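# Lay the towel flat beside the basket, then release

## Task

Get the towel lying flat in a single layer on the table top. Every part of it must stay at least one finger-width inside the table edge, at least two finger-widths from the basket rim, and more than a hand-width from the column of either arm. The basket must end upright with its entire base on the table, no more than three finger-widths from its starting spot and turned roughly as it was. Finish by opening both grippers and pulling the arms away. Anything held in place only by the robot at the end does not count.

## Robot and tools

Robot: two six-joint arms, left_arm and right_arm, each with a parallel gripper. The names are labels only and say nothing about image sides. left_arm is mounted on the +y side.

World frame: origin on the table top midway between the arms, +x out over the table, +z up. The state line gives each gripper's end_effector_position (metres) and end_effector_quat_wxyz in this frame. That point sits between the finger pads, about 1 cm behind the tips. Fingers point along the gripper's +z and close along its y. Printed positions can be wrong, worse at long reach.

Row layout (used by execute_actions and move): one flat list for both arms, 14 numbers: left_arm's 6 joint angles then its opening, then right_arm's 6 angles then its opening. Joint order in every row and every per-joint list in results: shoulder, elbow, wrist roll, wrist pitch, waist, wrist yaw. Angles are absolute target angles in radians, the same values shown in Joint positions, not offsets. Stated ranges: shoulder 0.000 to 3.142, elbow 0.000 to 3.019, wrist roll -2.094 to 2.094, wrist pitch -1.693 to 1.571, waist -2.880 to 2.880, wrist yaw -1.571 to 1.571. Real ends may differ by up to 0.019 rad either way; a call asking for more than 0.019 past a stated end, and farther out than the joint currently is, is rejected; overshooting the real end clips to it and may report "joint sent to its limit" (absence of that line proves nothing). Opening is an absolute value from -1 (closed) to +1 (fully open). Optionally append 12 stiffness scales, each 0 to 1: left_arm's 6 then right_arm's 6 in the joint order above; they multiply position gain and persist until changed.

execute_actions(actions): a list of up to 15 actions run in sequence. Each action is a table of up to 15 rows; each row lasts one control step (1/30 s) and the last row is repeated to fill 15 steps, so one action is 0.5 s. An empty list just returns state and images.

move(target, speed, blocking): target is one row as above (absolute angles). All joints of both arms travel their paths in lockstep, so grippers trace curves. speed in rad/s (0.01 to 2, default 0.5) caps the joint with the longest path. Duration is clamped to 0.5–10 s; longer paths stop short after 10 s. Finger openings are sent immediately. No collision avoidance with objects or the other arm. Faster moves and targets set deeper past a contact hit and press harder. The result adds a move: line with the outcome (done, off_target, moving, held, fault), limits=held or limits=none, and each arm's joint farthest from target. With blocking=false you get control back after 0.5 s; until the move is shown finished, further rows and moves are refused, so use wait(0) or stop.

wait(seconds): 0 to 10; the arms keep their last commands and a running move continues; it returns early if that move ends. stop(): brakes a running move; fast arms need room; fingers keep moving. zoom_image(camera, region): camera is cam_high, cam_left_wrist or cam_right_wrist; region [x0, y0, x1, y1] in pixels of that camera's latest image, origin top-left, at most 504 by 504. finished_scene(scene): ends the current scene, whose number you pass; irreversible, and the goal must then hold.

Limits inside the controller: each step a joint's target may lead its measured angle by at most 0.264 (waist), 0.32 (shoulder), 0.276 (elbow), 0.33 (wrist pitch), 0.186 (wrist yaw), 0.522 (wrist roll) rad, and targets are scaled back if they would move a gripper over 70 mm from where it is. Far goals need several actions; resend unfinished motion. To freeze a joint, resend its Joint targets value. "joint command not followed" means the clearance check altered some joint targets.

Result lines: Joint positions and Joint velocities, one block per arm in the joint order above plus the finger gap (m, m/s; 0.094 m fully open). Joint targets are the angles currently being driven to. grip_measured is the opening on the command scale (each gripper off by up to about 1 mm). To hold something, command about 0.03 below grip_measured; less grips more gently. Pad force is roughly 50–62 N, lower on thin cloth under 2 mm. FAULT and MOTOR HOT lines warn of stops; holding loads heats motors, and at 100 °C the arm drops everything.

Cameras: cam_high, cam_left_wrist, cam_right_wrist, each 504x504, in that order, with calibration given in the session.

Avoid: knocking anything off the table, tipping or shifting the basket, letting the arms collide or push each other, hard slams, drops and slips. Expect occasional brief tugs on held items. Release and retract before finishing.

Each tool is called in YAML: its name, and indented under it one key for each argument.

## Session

execute_actions:
  actions: []

Scene clock: 0.00 s.
left_arm: end_effector_position=(+0.8221, -0.0843, +0.1510) grip_measured=+1.000 end_effector_quat_wxyz=(+0.334, +0.207, +0.912, +0.115) | right_arm: end_effector_position=(+0.9364, -0.3338, +0.3443) grip_measured=+1.000 end_effector_quat_wxyz=(+0.476, +0.150, +0.692, +0.521)
Joint names: [shoulder, elbow, wrist roll, wrist pitch, waist, wrist yaw]
Joint positions: left_arm=[ 2.371  2.356  0.077 -0.93  -0.697 -0.385  0.094] | right_arm=[ 2.396  2.416  1.041 -0.024 -0.273 -0.753  0.094]
Joint velocities: left_arm=[-0.005 -0.042 -0.007  0.007 -0.005 -0.007  0.   ] | right_arm=[ 0.005 -0.007 -0.037  0.012  0.005 -0.022  0.   ]
Motor temperatures (°C, as the motors report them): left_arm=[25 26 23 25 23 22] | right_arm=[22 25 21 25 23 23]
Joint targets: left_arm=[2.358 2.389 0.077 -0.925 -0.697 -0.386] | right_arm=[2.393 2.446 1.041 -0.019 -0.273 -0.753]
Joint stiffness scale: left_arm=[1. 1. 1. 1. 1. 1.] | right_arm=[1. 1. 1. 1. 1. 1.]
camera_calibration (this result's frames):
cam_left_wrist: T_world_to_cam=[[-0.301624, -0.884405, -0.356162, 0.223954], [-0.945259, 0.326183, -0.00944785, 0.809214], [0.12453, 0.333816, -0.934376, 0.190719], [0, 0, 0, 1]] pos_world=[0.808717, -0.129551, 0.265613]
cam_right_wrist: T_world_to_cam=[[0.299622, -0.40714, -0.862823, -0.11529], [-0.876915, 0.23873, -0.417166, 1.05072], [0.375827, 0.881615, -0.285498, 0.164779], [0, 0, 0, 1]] pos_world=[0.894009, -0.44305, 0.385894]

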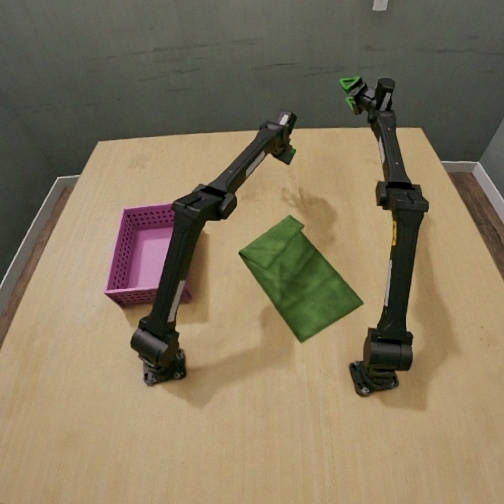

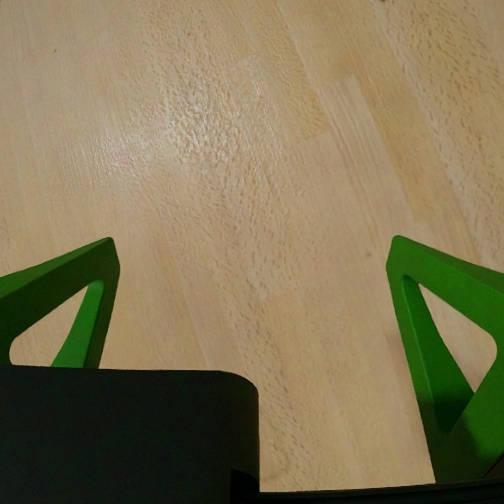

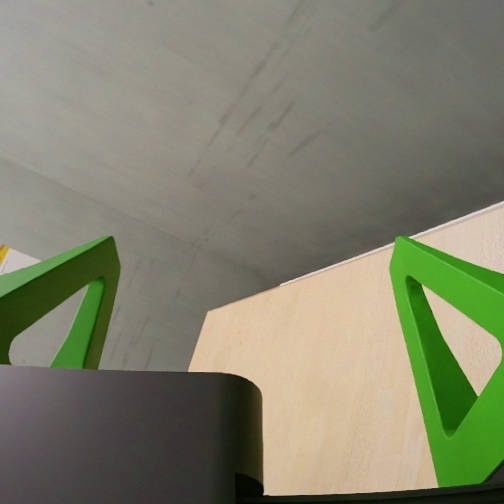

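zoom_image:
  camera: "cam_high"
  region: [225,200,375,350]

Region (225, 200, 375, 350) of cam_high's 504x504 image, scaled by 3.360, with more detail than that image has.

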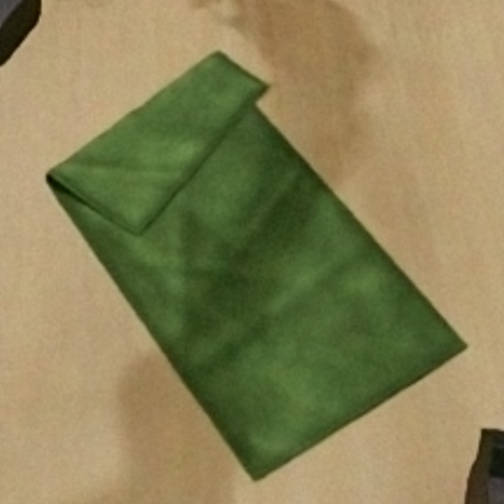

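move:
  target: [1.75,1.3,-0.03,-1.08,-0.93,0,0,1.96,1.56,0.95,-1.16,0.14,0,0]
  speed: 0.6

Scene clock: 10.27 s.
left_arm: end_effector_position=(+0.4158, -0.0649, +0.0645) grip_measured=+0.002 end_effector_quat_wxyz=(+0.005, +0.345, +0.939, -0.001) | right_arm: end_effector_position=(+0.5608, -0.1685, +0.0444) grip_measured=+0.002 end_effector_quat_wxyz=(-0.006, +0.338, +0.941, -0.002)
Joint names: [shoulder, elbow, wrist roll, wrist pitch, waist, wrist yaw]
Joint positions: left_arm=[ 1.773  1.29  -0.014 -1.077 -0.92  -0.002  0.047] | right_arm=[ 1.986  1.555  0.96  -1.153  0.134 -0.004  0.047]
Joint velocities: left_arm=[-0.015 -0.012  0.007 -0.012 -0.005 -0.022  0.001] | right_arm=[-0.005 -0.002 -0.007  0.007 -0.015 -0.022  0.001]
Motor temperatures (°C, as the motors report them): left_arm=[27 27 23 25 23 22] | right_arm=[26 29 21 25 23 23]
Joint targets: left_arm=[1.750 1.300 -0.030 -1.080 -0.930 -0.000] | right_arm=[1.960 1.560 0.950 -1.160 0.140 0.000]
Joint stiffness scale: left_arm=[1. 1. 1. 1. 1. 1.] | right_arm=[1. 1. 1. 1. 1. 1.]
move: off_target (left_arm, right_arm); limits=none; left_arm: farthest joint: the shoulder, 0.023 radians from its target (0.621 radians at the start); right_arm: farthest joint: the shoulder, 0.026 radians from its target (0.436 radians at the start)
camera_calibration (this result's frames):
cam_left_wrist: T_world_to_cam=[[-0.652608, -0.757662, -0.00716393, 0.219389], [-0.619243, 0.527886, 0.58127, 0.257476], [-0.436624, 0.383777, -0.813679, 0.382839], [0, 0, 0, 1]] pos_world=[0.469772, -0.11662, 0.163416]
cam_right_wrist: T_world_to_cam=[[-0.63321, -0.773973, -0.00338278, 0.228914], [-0.629297, 0.512292, 0.584416, 0.419558], [-0.450589, 0.372187, -0.811447, 0.47551], [0, 0, 0, 1]] pos_world=[0.623237, -0.214742, 0.141429]

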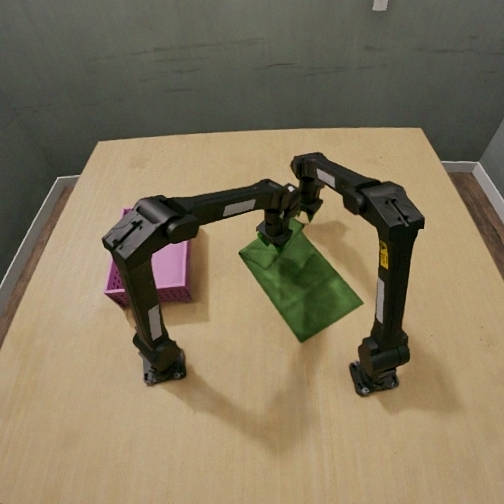

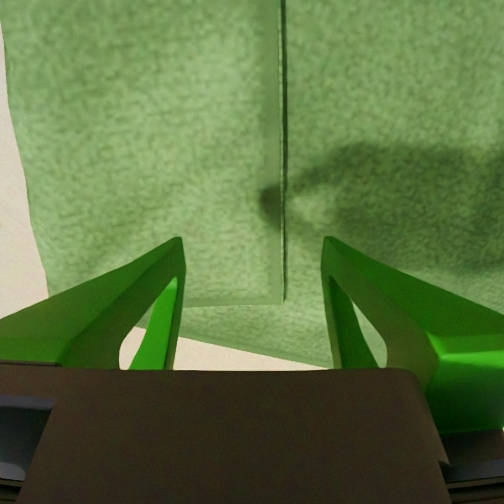

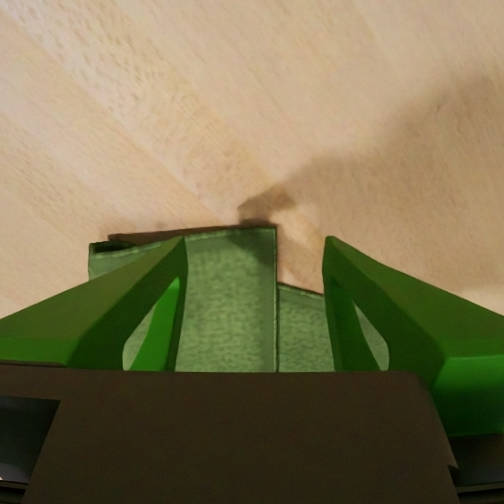

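move:
  target: [1.85,1.3,-0.03,-0.99,-0.93,0,0,2.07,1.58,0.92,-1.09,0.09,0,0]
  speed: 0.12

move:
  target: [1.85,1.3,-0.03,-0.99,-0.93,0,-1,2.07,1.58,0.92,-1.09,0.09,0,-1]

move:
  target: [1.75,1.36,-0.03,-1.14,-0.88,0,-1,1.97,1.64,0.95,-1.2,0.13,0,-1]
  speed: 0.15

Scene clock: 16.10 s.
left_arm: end_effector_position=(+0.4246, -0.0726, +0.0302) grip_measured=+0.002 end_effector_quat_wxyz=(+0.008, +0.345, +0.939, -0.002) | right_arm: end_effector_position=(+0.5724, -0.1816, +0.0174) grip_measured=+0.001 end_effector_quat_wxyz=(-0.006, +0.336, +0.942, -0.000)
Joint names: [shoulder, elbow, wrist roll, wrist pitch, waist, wrist yaw]
Joint positions: left_arm=[ 1.842  1.287 -0.015 -1.    -0.92  -0.002  0.047] | right_arm=[ 2.034  1.556  0.93  -1.102  0.107 -0.006  0.047]
Joint velocities: left_arm=[-0.024 -0.012  0.051  0.007  0.005  0.022  0.001] | right_arm=[-0.015  0.002 -0.007 -0.012 -0.005 -0.022  0.001]
Motor temperatures (°C, as the motors report them): left_arm=[27 28 23 25 23 22] | right_arm=[26 30 21 25 23 23]
Joint targets: left_arm=[1.850 1.300 -0.030 -0.990 -0.930 0.000] | right_arm=[2.070 1.580 0.920 -1.090 0.090 -0.000]
Joint stiffness scale: left_arm=[1. 1. 1. 1. 1. 1.] | right_arm=[1. 1. 1. 1. 1. 1.]
move: off_target (right_arm); limits=none; left_arm: farthest joint: the wrist roll, 0.015 radians from its target (0.015 radians at the start); right_arm: farthest joint: the shoulder, 0.036 radians from its target (0.084 radians at the start)
camera_calibration (this result's frames):
cam_left_wrist: T_world_to_cam=[[-0.652003, -0.758183, -0.00711414, 0.218758], [-0.621806, 0.529308, 0.577226, 0.288253], [-0.433878, 0.380777, -0.816553, 0.360388], [0, 0, 0, 1]] pos_world=[0.478233, -0.123944, 0.129445]
cam_right_wrist: T_world_to_cam=[[-0.630254, -0.776357, -0.00707502, 0.224039], [-0.632767, 0.508364, 0.584099, 0.450573], [-0.449873, 0.372608, -0.811652, 0.463415], [0, 0, 0, 1]] pos_world=[0.634787, -0.227793, 0.114537]

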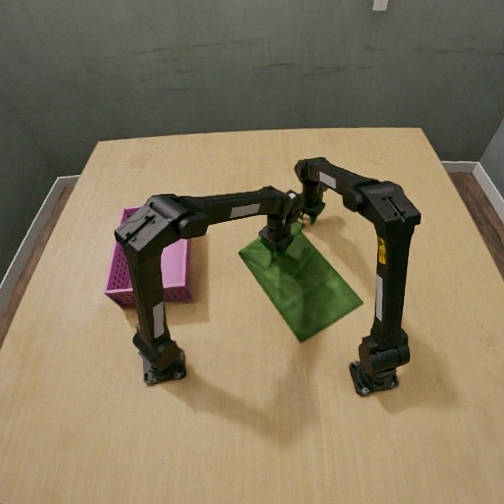

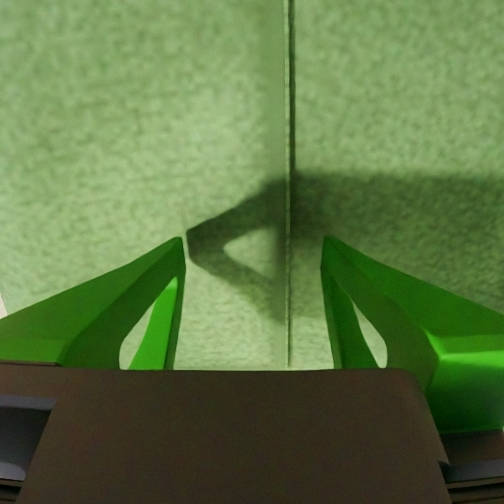

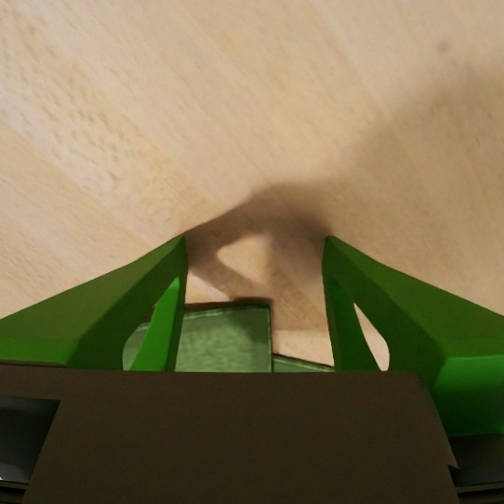

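Scene clock: 16.80 s.
left_arm: end_effector_position=(+0.4237, -0.0718, +0.0293) grip_measured=-0.994 end_effector_quat_wxyz=(+0.007, +0.345, +0.939, -0.001) | right_arm: end_effector_position=(+0.5724, -0.1817, +0.0172) grip_measured=-0.978 end_effector_quat_wxyz=(-0.006, +0.336, +0.942, -0.000)
Joint names: [shoulder, elbow, wrist roll, wrist pitch, waist, wrist yaw]
Joint positions: left_arm=[ 1.842  1.284 -0.015 -1.    -0.92  -0.002  0.   ] | right_arm=[ 2.034  1.556  0.93  -1.102  0.107 -0.005  0.001]
Joint velocities: left_arm=[-0.005  0.002  0.022 -0.022 -0.015 -0.007 -0.   ] | right_arm=[-0.005  0.007 -0.022 -0.007 -0.005  0.007 -0.002]
Motor temperatures (°C, as the motors report them): left_arm=[27 28 23 25 23 22] | right_arm=[26 30 21 25 23 23]
Joint targets: left_arm=[1.850 1.300 -0.030 -0.990 -0.930 -0.000] | right_arm=[2.070 1.580 0.920 -1.090 0.090 0.000]
Joint stiffness scale: left_arm=[1. 1. 1. 1. 1. 1.] | right_arm=[1. 1. 1. 1. 1. 1.]
move: off_target (right_arm); limits=none; left_arm: farthest joint: the elbow, 0.016 radians from its target (0.013 radians at the start); right_arm: farthest joint: the shoulder, 0.036 radians from its target (0.036 radians at the start)
camera_calibration (this result's frames):
cam_left_wrist: T_world_to_cam=[[-0.652017, -0.758171, -0.00713649, 0.21877], [-0.620643, 0.528292, 0.579405, 0.287153], [-0.435517, 0.382211, -0.815009, 0.359736], [0, 0, 0, 1]] pos_world=[0.477533, -0.123331, 0.128371]
cam_right_wrist: T_world_to_cam=[[-0.630253, -0.776362, -0.00654092, 0.223952], [-0.632607, 0.508631, 0.58404, 0.450679], [-0.4501, 0.372231, -0.811699, 0.463317], [0, 0, 0, 1]] pos_world=[0.634788, -0.227822, 0.114325]

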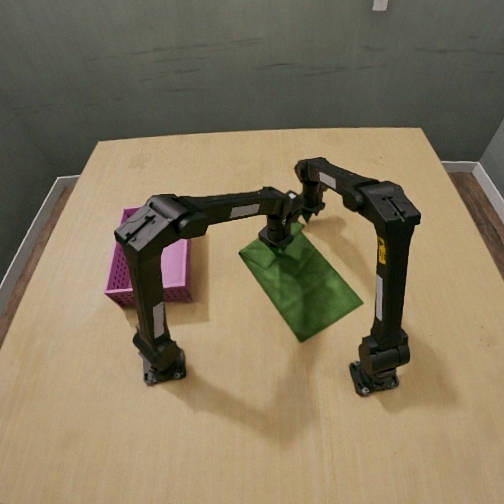

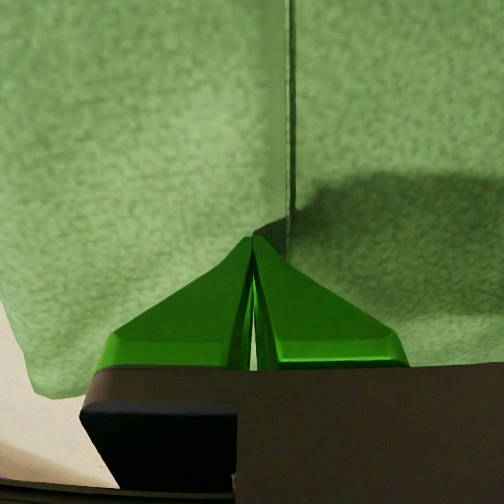

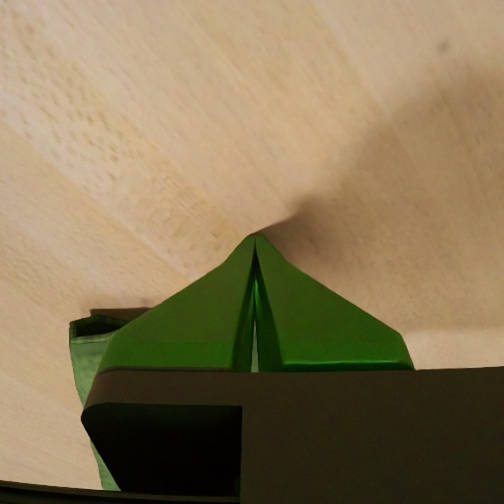

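Scene clock: 18.13 s.
left_arm: end_effector_position=(+0.4222, -0.0530, +0.0745) grip_measured=-0.994 end_effector_quat_wxyz=(-0.007, +0.332, +0.943, +0.004) | right_arm: end_effector_position=(+0.5712, -0.1775, +0.0578) grip_measured=-0.978 end_effector_quat_wxyz=(-0.006, +0.337, +0.941, -0.001)
Joint names: [shoulder, elbow, wrist roll, wrist pitch, waist, wrist yaw]
Joint positions: left_arm=[ 1.771  1.316 -0.015 -1.132 -0.894 -0.002  0.   ] | right_arm=[ 1.989  1.599  0.94  -1.191  0.115 -0.005  0.001]
Joint velocities: left_arm=[-0.005  0.002  0.051  0.012 -0.015  0.051 -0.   ] | right_arm=[-0.015  0.002 -0.037 -0.002  0.005 -0.007 -0.001]
Motor temperatures (°C, as the motors report them): left_arm=[27 28 23 25 23 22] | right_arm=[26 30 21 25 23 23]
Joint targets: left_arm=[1.750 1.360 -0.030 -1.140 -0.880 0.000] | right_arm=[1.970 1.640 0.950 -1.200 0.130 -0.000]
Joint stiffness scale: left_arm=[1. 1. 1. 1. 1. 1.] | right_arm=[1. 1. 1. 1. 1. 1.]
move: off_target (left_arm, right_arm); limits=none; left_arm: farthest joint: the elbow, 0.044 radians from its target (0.076 radians at the start); right_arm: farthest joint: the elbow, 0.041 radians from its target (0.084 radians at the start)
camera_calibration (this result's frames):
cam_left_wrist: T_world_to_cam=[[-0.632004, -0.77493, -0.0073821, 0.223112], [-0.620785, 0.500541, 0.603394, 0.246896], [-0.463893, 0.38593, -0.797409, 0.399643], [0, 0, 0, 1]] pos_world=[0.479669, -0.104919, 0.171351]
cam_right_wrist: T_world_to_cam=[[-0.632321, -0.774688, -0.00536849, 0.22812], [-0.630914, 0.510922, 0.583872, 0.423539], [-0.449576, 0.372582, -0.811828, 0.493914], [0, 0, 0, 1]] pos_world=[0.633513, -0.223697, 0.154905]

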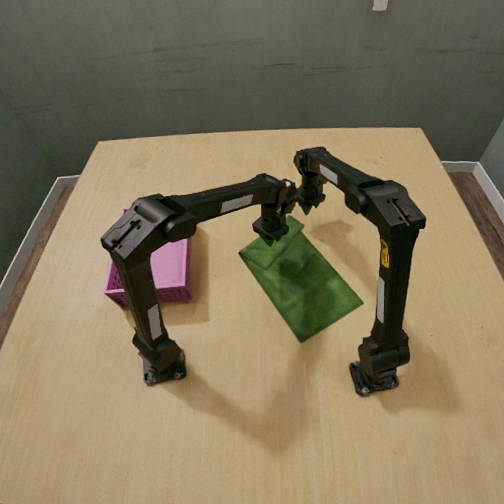

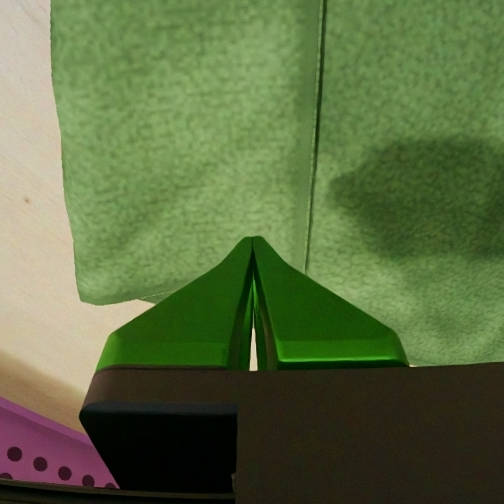

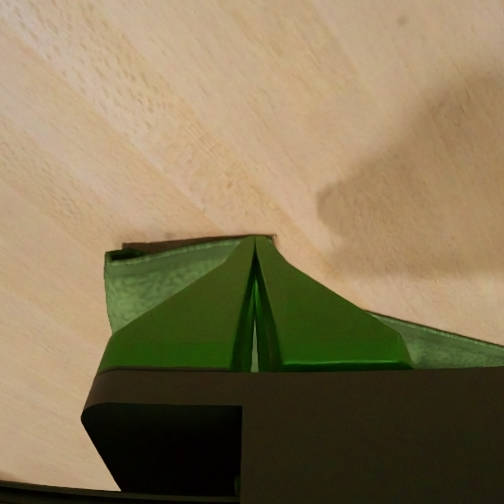

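move:
  target: [1.75,1.25,-0.03,-1.08,-0.93,0,0,1.97,1.56,0.95,-1.15,0.15,0,0]
  speed: 0.2

move:
  target: [1.85,1.23,-0.03,-0.95,-0.93,0,0,2.04,1.53,0.95,-1.08,0.15,0,0]
  speed: 0.12

move:
  target: [1.85,1.23,-0.03,-0.95,-0.93,0,-1,2.04,1.53,0.95,-1.08,0.15,0,-1]

move:
  target: [1.75,1.34,-0.03,-1.12,-0.88,0,-1,1.97,1.64,0.95,-1.2,0.17,0,-1]
  speed: 0.15

Scene clock: 23.13 s.
left_arm: end_effector_position=(+0.3989, -0.0491, +0.0503) grip_measured=-0.002 end_effector_quat_wxyz=(-0.021, +0.344, +0.939, +0.009) | right_arm: end_effector_position=(+0.5591, -0.1662, +0.0435) grip_measured=-0.002 end_effector_quat_wxyz=(-0.010, +0.326, +0.945, -0.004)
Joint names: [shoulder, elbow, wrist roll, wrist pitch, waist, wrist yaw]
Joint positions: left_arm=[ 1.771  1.243 -0.015 -1.089 -0.919 -0.002  0.047] | right_arm=[ 1.989  1.558  0.94  -1.16   0.139 -0.005  0.047]
Joint velocities: left_arm=[-0.005 -0.017  0.037  0.007  0.005  0.037 -0.001] | right_arm=[-0.005  0.002 -0.037  0.007 -0.024  0.066 -0.   ]
Motor temperatures (°C, as the motors report them): left_arm=[27 28 23 25 23 22] | right_arm=[26 31 21 25 23 23]
Joint targets: left_arm=[1.750 1.250 -0.030 -1.080 -0.930 0.000] | right_arm=[1.970 1.560 0.950 -1.150 0.150 -0.000]
Joint stiffness scale: left_arm=[1. 1. 1. 1. 1. 1.] | right_arm=[1. 1. 1. 1. 1. 1.]
move: off_target (left_arm); limits=none; left_arm: farthest joint: the shoulder, 0.021 radians from its target (0.021 radians at the start); right_arm: farthest joint: the shoulder, 0.019 radians from its target (0.019 radians at the start)
camera_calibration (this result's frames):
cam_left_wrist: T_world_to_cam=[[-0.651188, -0.758878, -0.00761815, 0.219596], [-0.594568, 0.503906, 0.626552, 0.233609], [-0.471638, 0.412533, -0.779342, 0.371538], [0, 0, 0, 1]] pos_world=[0.457126, -0.104342, 0.14486]
cam_right_wrist: T_world_to_cam=[[-0.613836, -0.789429, 0.00262806, 0.216042], [-0.637225, 0.497447, 0.588635, 0.419587], [-0.465993, 0.35965, -0.808395, 0.479608], [0, 0, 0, 1]] pos_world=[0.62348, -0.210663, 0.140162]

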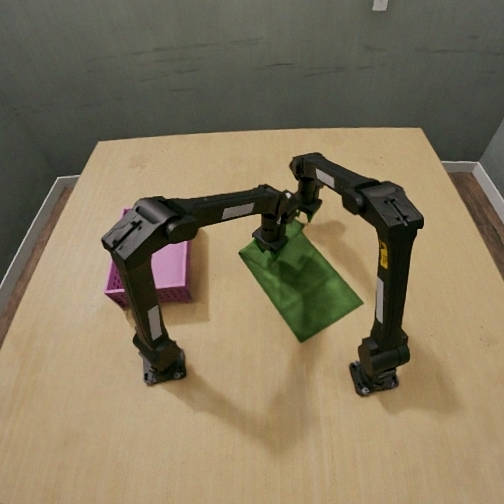

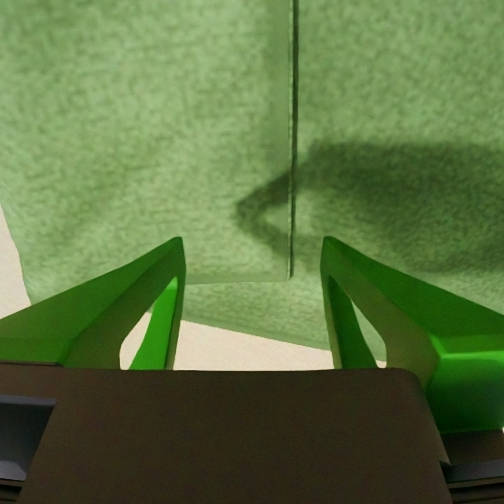

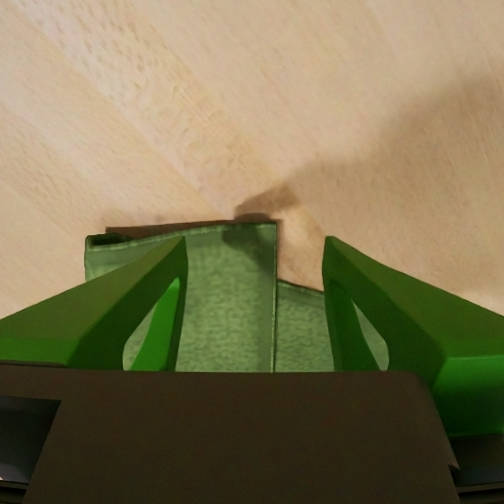

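Scene clock: 24.60 s.
left_arm: end_effector_position=(+0.4132, -0.0616, +0.0234) grip_measured=-0.002 end_effector_quat_wxyz=(+0.007, +0.343, +0.939, -0.002) | right_arm: end_effector_position=(+0.5620, -0.1655, +0.0200) grip_measured=-0.002 end_effector_quat_wxyz=(-0.003, +0.326, +0.945, +0.000)
Joint names: [shoulder, elbow, wrist roll, wrist pitch, waist, wrist yaw]
Joint positions: left_arm=[ 1.818  1.229 -0.017 -0.969 -0.919 -0.002  0.047] | right_arm=[ 2.014  1.53   0.941 -1.091  0.139 -0.004  0.047]
Joint velocities: left_arm=[-0.005  0.007  0.007  0.017 -0.015 -0.037 -0.   ] | right_arm=[-0.005 -0.007  0.007 -0.002 -0.015 -0.081  0.002]
Motor temperatures (°C, as the motors report them): left_arm=[27 28 23 25 23 22] | right_arm=[26 31 21 25 23 23]
Joint targets: left_arm=[1.850 1.230 -0.030 -0.950 -0.930 0.000] | right_arm=[2.040 1.530 0.950 -1.080 0.150 0.000]
Joint stiffness scale: left_arm=[1. 1. 1. 1. 1. 1.] | right_arm=[1. 1. 1. 1. 1. 1.]
move: off_target (left_arm, right_arm); limits=none; left_arm: farthest joint: the shoulder, 0.032 radians from its target (0.079 radians at the start); right_arm: farthest joint: the shoulder, 0.026 radians from its target (0.051 radians at the start)
camera_calibration (this result's frames):
cam_left_wrist: T_world_to_cam=[[-0.649118, -0.760654, -0.00710224, 0.218263], [-0.622811, 0.52608, 0.57909, 0.279437], [-0.436751, 0.380322, -0.815232, 0.346874], [0, 0, 0, 1]] pos_world=[0.467213, -0.112907, 0.122514]
cam_right_wrist: T_world_to_cam=[[-0.61407, -0.789187, -0.0101365, 0.218856], [-0.646386, 0.495503, 0.580226, 0.439951], [-0.452884, 0.362851, -0.814392, 0.454962], [0, 0, 0, 1]] pos_world=[0.624816, -0.210362, 0.117465]

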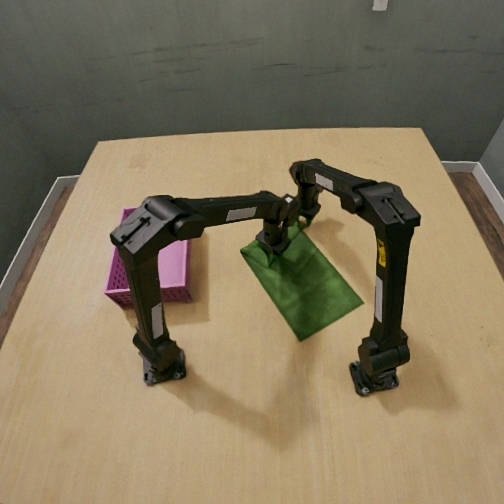

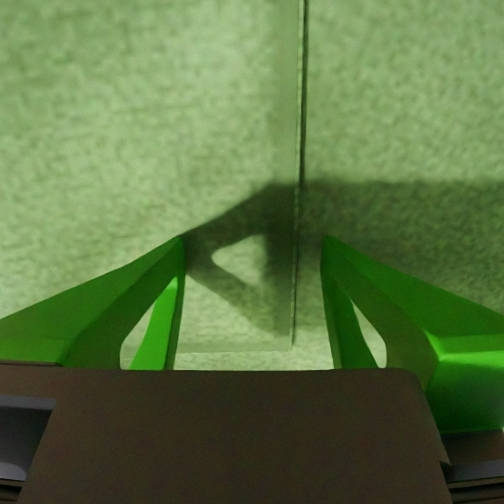

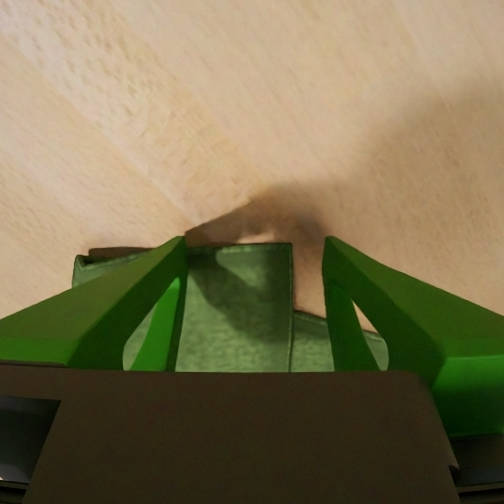

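Scene clock: 25.30 s.
left_arm: end_effector_position=(+0.4137, -0.0617, +0.0234) grip_measured=-0.993 end_effector_quat_wxyz=(+0.008, +0.343, +0.939, -0.001) | right_arm: end_effector_position=(+0.5621, -0.1655, +0.0200) grip_measured=-0.978 end_effector_quat_wxyz=(-0.003, +0.326, +0.945, +0.001)
Joint names: [shoulder, elbow, wrist roll, wrist pitch, waist, wrist yaw]
Joint positions: left_arm=[ 1.818  1.229 -0.017 -0.967 -0.919 -0.003  0.   ] | right_arm=[ 2.014  1.53   0.941 -1.091  0.139 -0.004  0.001]
Joint velocities: left_arm=[-0.015  0.002 -0.051  0.002  0.005  0.022 -0.   ] | right_arm=[ 0.005 -0.002 -0.051 -0.007 -0.005 -0.022  0.   ]
Motor temperatures (°C, as the motors report them): left_arm=[27 28 23 25 23 22] | right_arm=[26 31 21 25 23 23]
Joint targets: left_arm=[1.850 1.230 -0.030 -0.950 -0.930 0.000] | right_arm=[2.040 1.530 0.950 -1.080 0.150 0.000]
Joint stiffness scale: left_arm=[1. 1. 1. 1. 1. 1.] | right_arm=[1. 1. 1. 1. 1. 1.]
move: off_target (left_arm, right_arm); limits=none; left_arm: farthest joint: the shoulder, 0.032 radians from its target (0.032 radians at the start); right_arm: farthest joint: the shoulder, 0.026 radians from its target (0.026 radians at the start)
camera_calibration (this result's frames):
cam_left_wrist: T_world_to_cam=[[-0.649082, -0.760669, -0.00860749, 0.21854], [-0.624234, 0.526127, 0.577514, 0.280447], [-0.434769, 0.380228, -0.816335, 0.346351], [0, 0, 0, 1]] pos_world=[0.467498, -0.113006, 0.122658]
cam_right_wrist: T_world_to_cam=[[-0.614066, -0.789186, -0.010444, 0.218936], [-0.646599, 0.495443, 0.58004, 0.44011], [-0.452585, 0.362936, -0.814521, 0.454842], [0, 0, 0, 1]] pos_world=[0.62487, -0.210347, 0.117483]

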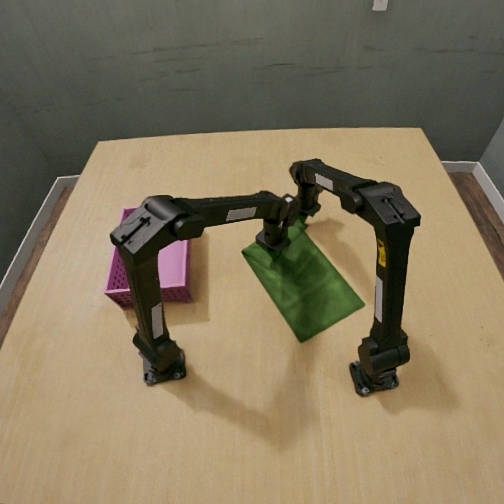

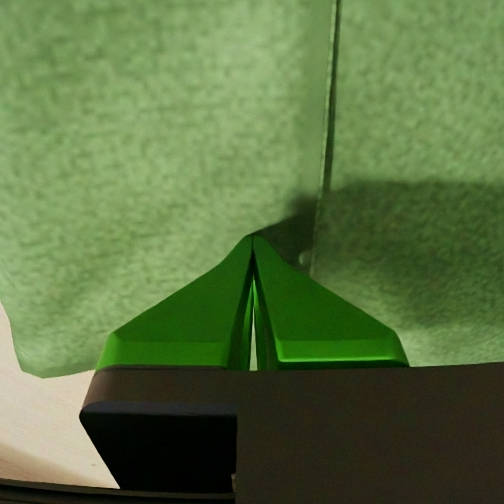

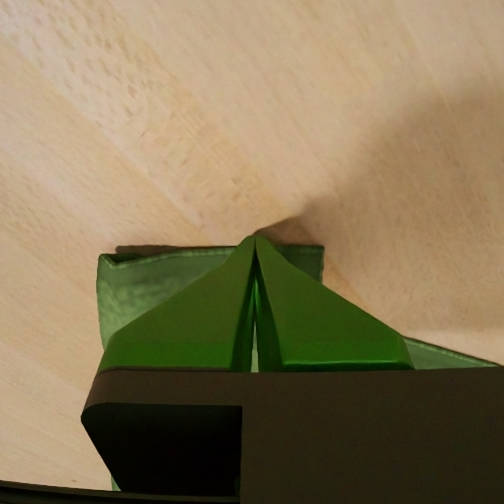

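Scene clock: 26.73 s.
left_arm: end_effector_position=(+0.4196, -0.0509, +0.0675) grip_measured=-0.994 end_effector_quat_wxyz=(-0.007, +0.331, +0.943, +0.004) | right_arm: end_effector_position=(+0.5637, -0.1548, +0.0550) grip_measured=-0.978 end_effector_quat_wxyz=(-0.008, +0.318, +0.948, -0.003)
Joint names: [shoulder, elbow, wrist roll, wrist pitch, waist, wrist yaw]
Joint positions: left_arm=[ 1.771  1.296 -0.017 -1.113 -0.894 -0.003  0.   ] | right_arm=[ 1.993  1.597  0.941 -1.191  0.156 -0.004  0.001]
Joint velocities: left_arm=[ 0.005 -0.002 -0.066  0.017 -0.005 -0.007 -0.001] | right_arm=[-0.005 -0.017 -0.007 -0.002 -0.015 -0.007 -0.   ]
Motor temperatures (°C, as the motors report them): left_arm=[27 28 23 25 23 22] | right_arm=[26 31 21 25 23 23]
Joint targets: left_arm=[1.750 1.340 -0.030 -1.120 -0.880 -0.000] | right_arm=[1.970 1.640 0.950 -1.200 0.170 0.000]
Joint stiffness scale: left_arm=[1. 1. 1. 1. 1. 1.] | right_arm=[1. 1. 1. 1. 1. 1.]
move: off_target (left_arm, right_arm); limits=none; left_arm: farthest joint: the elbow, 0.044 radians from its target (0.111 radians at the start); right_arm: farthest joint: the elbow, 0.043 radians from its target (0.110 radians at the start)
camera_calibration (this result's frames):
cam_left_wrist: T_world_to_cam=[[-0.630533, -0.776119, -0.00818676, 0.222405], [-0.621866, 0.498847, 0.603684, 0.248853], [-0.464447, 0.385734, -0.797182, 0.392279], [0, 0, 0, 1]] pos_world=[0.47718, -0.102843, 0.16431]
cam_right_wrist: T_world_to_cam=[[-0.600798, -0.799401, -0.000296877, 0.219119], [-0.647796, 0.48664, 0.586125, 0.414541], [-0.468404, 0.352335, -0.810221, 0.487216], [0, 0, 0, 1]] pos_world=[0.628398, -0.198232, 0.151845]

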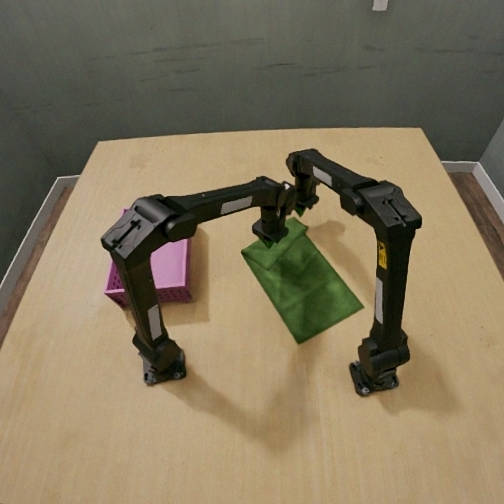

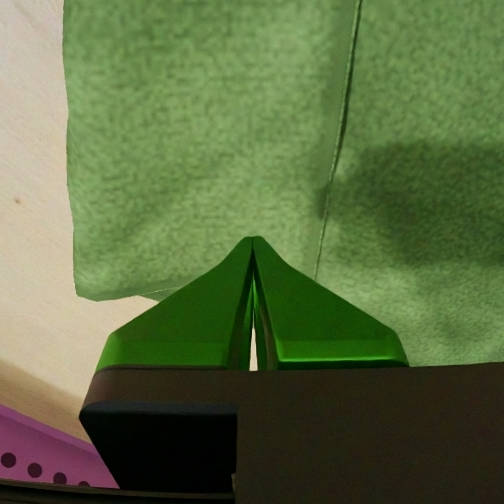

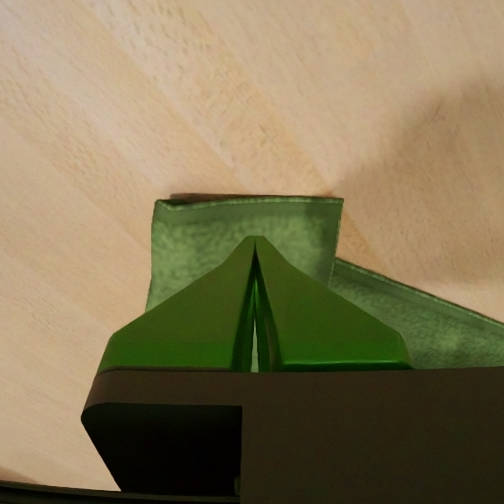

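move:
  target: [1.76,1.27,-0.03,-1.06,-1.0,0,0,1.92,1.5,0.95,-1.13,0.12,0,0]
  speed: 0.2

move:
  target: [1.92,1.22,-0.03,-0.95,-1.0,0,0,2.04,1.44,0.95,-1.06,0.13,0,0]
  speed: 0.12

move:
  target: [1.92,1.22,-0.03,-0.95,-1.0,0,-1,2.04,1.44,0.95,-1.06,0.13,0,-1]

Scene clock: 30.57 s.
left_arm: end_effector_position=(+0.3837, -0.0858, +0.0569) grip_measured=-0.002 end_effector_quat_wxyz=(-0.002, +0.378, +0.926, +0.002) | right_arm: end_effector_position=(+0.5457, -0.1744, +0.0503) grip_measured=-0.002 end_effector_quat_wxyz=(-0.006, +0.330, +0.944, -0.001)
Joint names: [shoulder, elbow, wrist roll, wrist pitch, waist, wrist yaw]
Joint positions: left_arm=[ 1.771  1.265 -0.017 -1.07  -0.994 -0.001  0.047] | right_arm=[ 1.94   1.499  0.941 -1.14   0.132 -0.004  0.047]
Joint velocities: left_arm=[-0.005 -0.017 -0.022  0.007 -0.005  0.037 -0.   ] | right_arm=[ 0.005  0.012  0.037 -0.022 -0.005 -0.095 -0.   ]
Motor temperatures (°C, as the motors report them): left_arm=[27 28 23 25 23 22] | right_arm=[27 32 21 25 23 23]
Joint targets: left_arm=[1.760 1.270 -0.030 -1.060 -1.000 0.000] | right_arm=[1.920 1.500 0.950 -1.130 0.120 -0.000]
Joint stiffness scale: left_arm=[1. 1. 1. 1. 1. 1.] | right_arm=[1. 1. 1. 1. 1. 1.]
move: done; limits=none; left_arm: farthest joint: the wrist roll, 0.013 radians from its target (0.013 radians at the start); right_arm: farthest joint: the shoulder, 0.020 radians from its target (0.073 radians at the start)
camera_calibration (this result's frames):
cam_left_wrist: T_world_to_cam=[[-0.704764, -0.709411, -0.00654125, 0.206697], [-0.573159, 0.563922, 0.594542, 0.237751], [-0.418086, 0.422761, -0.804038, 0.366429], [0, 0, 0, 1]] pos_world=[0.43514, -0.142352, 0.154622]
cam_right_wrist: T_world_to_cam=[[-0.61982, -0.784728, -0.00490929, 0.205821], [-0.63914, 0.501177, 0.583371, 0.413112], [-0.455327, 0.364723, -0.812191, 0.47704], [0, 0, 0, 1]] pos_world=[0.608817, -0.219516, 0.147461]

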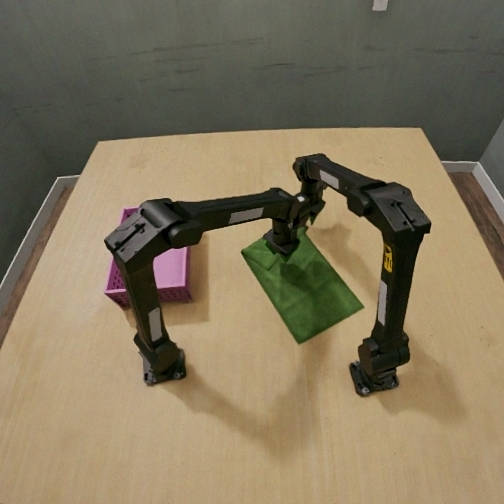

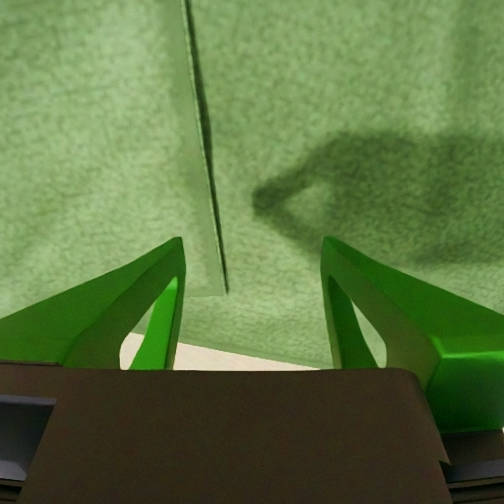

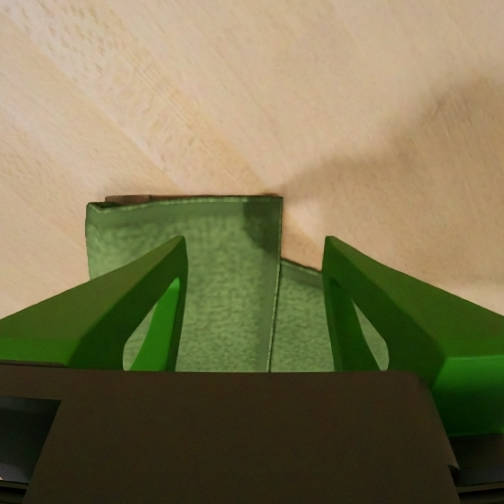

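Scene clock: 32.10 s.
left_arm: end_effector_position=(+0.3860, -0.0874, +0.0205) grip_measured=-0.002 end_effector_quat_wxyz=(-0.005, +0.374, +0.927, +0.004) | right_arm: end_effector_position=(+0.5410, -0.1757, +0.0184) grip_measured=-0.002 end_effector_quat_wxyz=(-0.011, +0.330, +0.944, -0.005)
Joint names: [shoulder, elbow, wrist roll, wrist pitch, waist, wrist yaw]
Joint positions: left_arm=[ 1.831  1.241 -0.025 -0.992 -0.994 -0.004  0.047] | right_arm=[ 1.975  1.46   0.941 -1.081  0.132 -0.004  0.047]
Joint velocities: left_arm=[-0.005 -0.007  0.037  0.027 -0.015 -0.007 -0.001] | right_arm=[-0.005 -0.012  0.037  0.007 -0.005  0.066 -0.001]
Motor temperatures (°C, as the motors report them): left_arm=[27 28 23 25 23 22] | right_arm=[26 31 21 25 23 23]
Joint targets: left_arm=[1.920 1.220 -0.030 -0.950 -1.000 -0.000] | right_arm=[2.040 1.440 0.950 -1.060 0.130 0.000]
Joint stiffness scale: left_arm=[1. 1. 1. 1. 1. 1.] | right_arm=[1. 1. 1. 1. 1. 1.]
move: off_target (left_arm, right_arm); limits=none; left_arm: farthest joint: the shoulder, 0.089 radians from its target (0.149 radians at the start); right_arm: farthest joint: the shoulder, 0.065 radians from its target (0.100 radians at the start)
camera_calibration (this result's frames):
cam_left_wrist: T_world_to_cam=[[-0.698824, -0.715227, -0.00976084, 0.204219], [-0.57646, 0.555056, 0.599672, 0.261983], [-0.423484, 0.424692, -0.800186, 0.340936], [0, 0, 0, 1]] pos_world=[0.438117, -0.144145, 0.117702]
cam_right_wrist: T_world_to_cam=[[-0.619812, -0.784726, 0.00616049, 0.201469], [-0.631373, 0.503318, 0.589948, 0.425397], [-0.466049, 0.361768, -0.807417, 0.454615], [0, 0, 0, 1]] pos_world=[0.60533, -0.220478, 0.114861]

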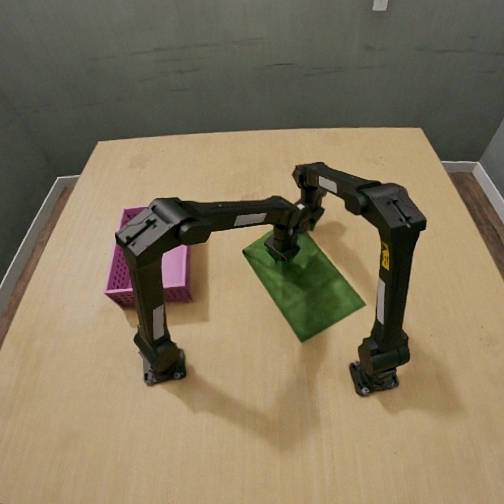

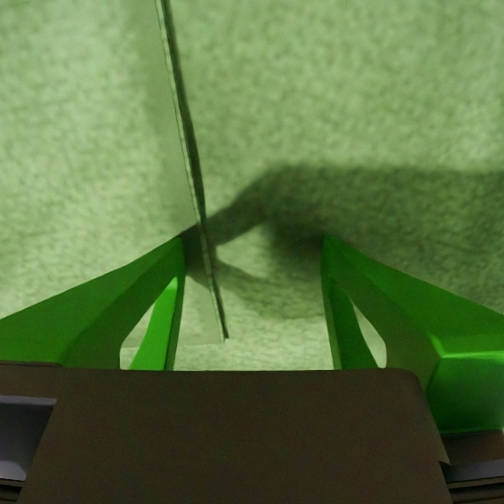

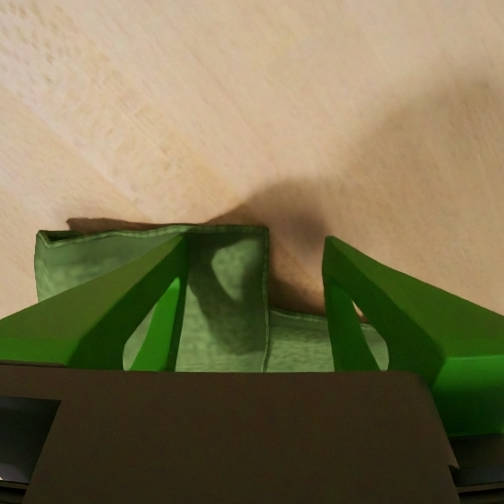

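Scene clock: 32.80 s.
left_arm: end_effector_position=(+0.3870, -0.0876, +0.0206) grip_measured=-0.993 end_effector_quat_wxyz=(-0.002, +0.374, +0.927, +0.004) | right_arm: end_effector_position=(+0.5417, -0.1753, +0.0188) grip_measured=-0.960 end_effector_quat_wxyz=(-0.010, +0.330, +0.944, -0.004)
Joint names: [shoulder, elbow, wrist roll, wrist pitch, waist, wrist yaw]
Joint positions: left_arm=[ 1.83   1.24  -0.025 -0.988 -0.994 -0.007  0.   ] | right_arm=[ 1.974  1.46   0.941 -1.078  0.132 -0.005  0.002]
Joint velocities: left_arm=[-0.015  0.007  0.051 -0.017  0.005 -0.037 -0.   ] | right_arm=[-0.005 -0.007  0.022 -0.002  0.005 -0.066  0.   ]
Motor temperatures (°C, as the motors report them): left_arm=[27 28 23 25 23 22] | right_arm=[26 31 21 25 23 23]
Joint targets: left_arm=[1.920 1.220 -0.030 -0.950 -1.000 -0.000] | right_arm=[2.040 1.440 0.950 -1.060 0.130 -0.000]
Joint stiffness scale: left_arm=[1. 1. 1. 1. 1. 1.] | right_arm=[1. 1. 1. 1. 1. 1.]
move: off_target (left_arm, right_arm); limits=none; left_arm: farthest joint: the shoulder, 0.090 radians from its target (0.089 radians at the start); right_arm: farthest joint: the shoulder, 0.066 radians from its target (0.065 radians at the start)
camera_calibration (this result's frames):
cam_left_wrist: T_world_to_cam=[[-0.698515, -0.715496, -0.0119628, 0.20469], [-0.579555, 0.555836, 0.595955, 0.263957], [-0.419754, 0.423216, -0.802929, 0.340029], [0, 0, 0, 1]] pos_world=[0.438685, -0.144167, 0.118161]
cam_right_wrist: T_world_to_cam=[[-0.619841, -0.784723, 0.00263415, 0.2023], [-0.633412, 0.502298, 0.58863, 0.426427], [-0.463235, 0.363189, -0.808398, 0.45391], [0, 0, 0, 1]] pos_world=[0.605764, -0.220299, 0.115399]

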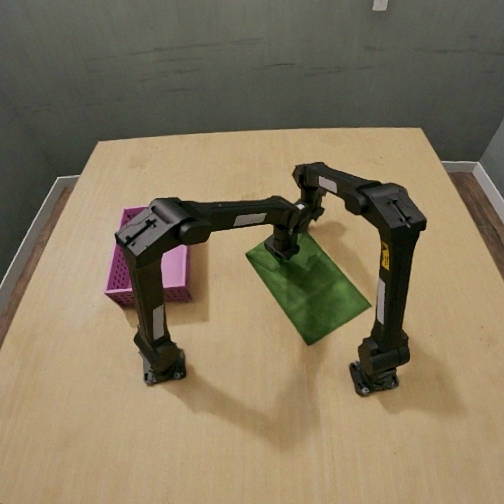

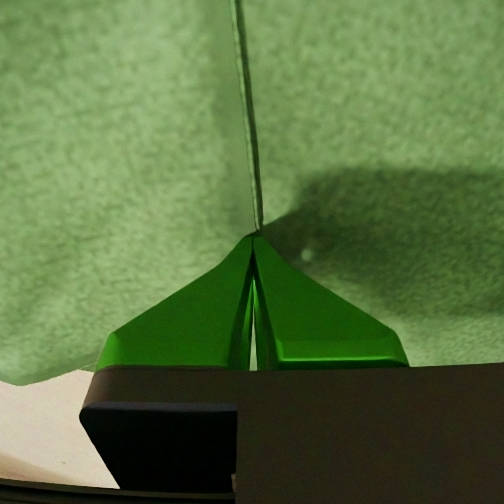

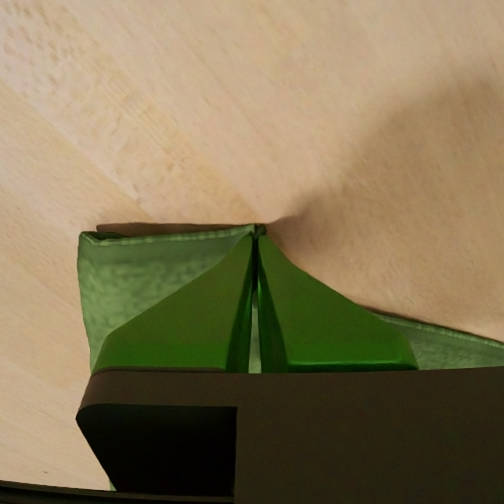

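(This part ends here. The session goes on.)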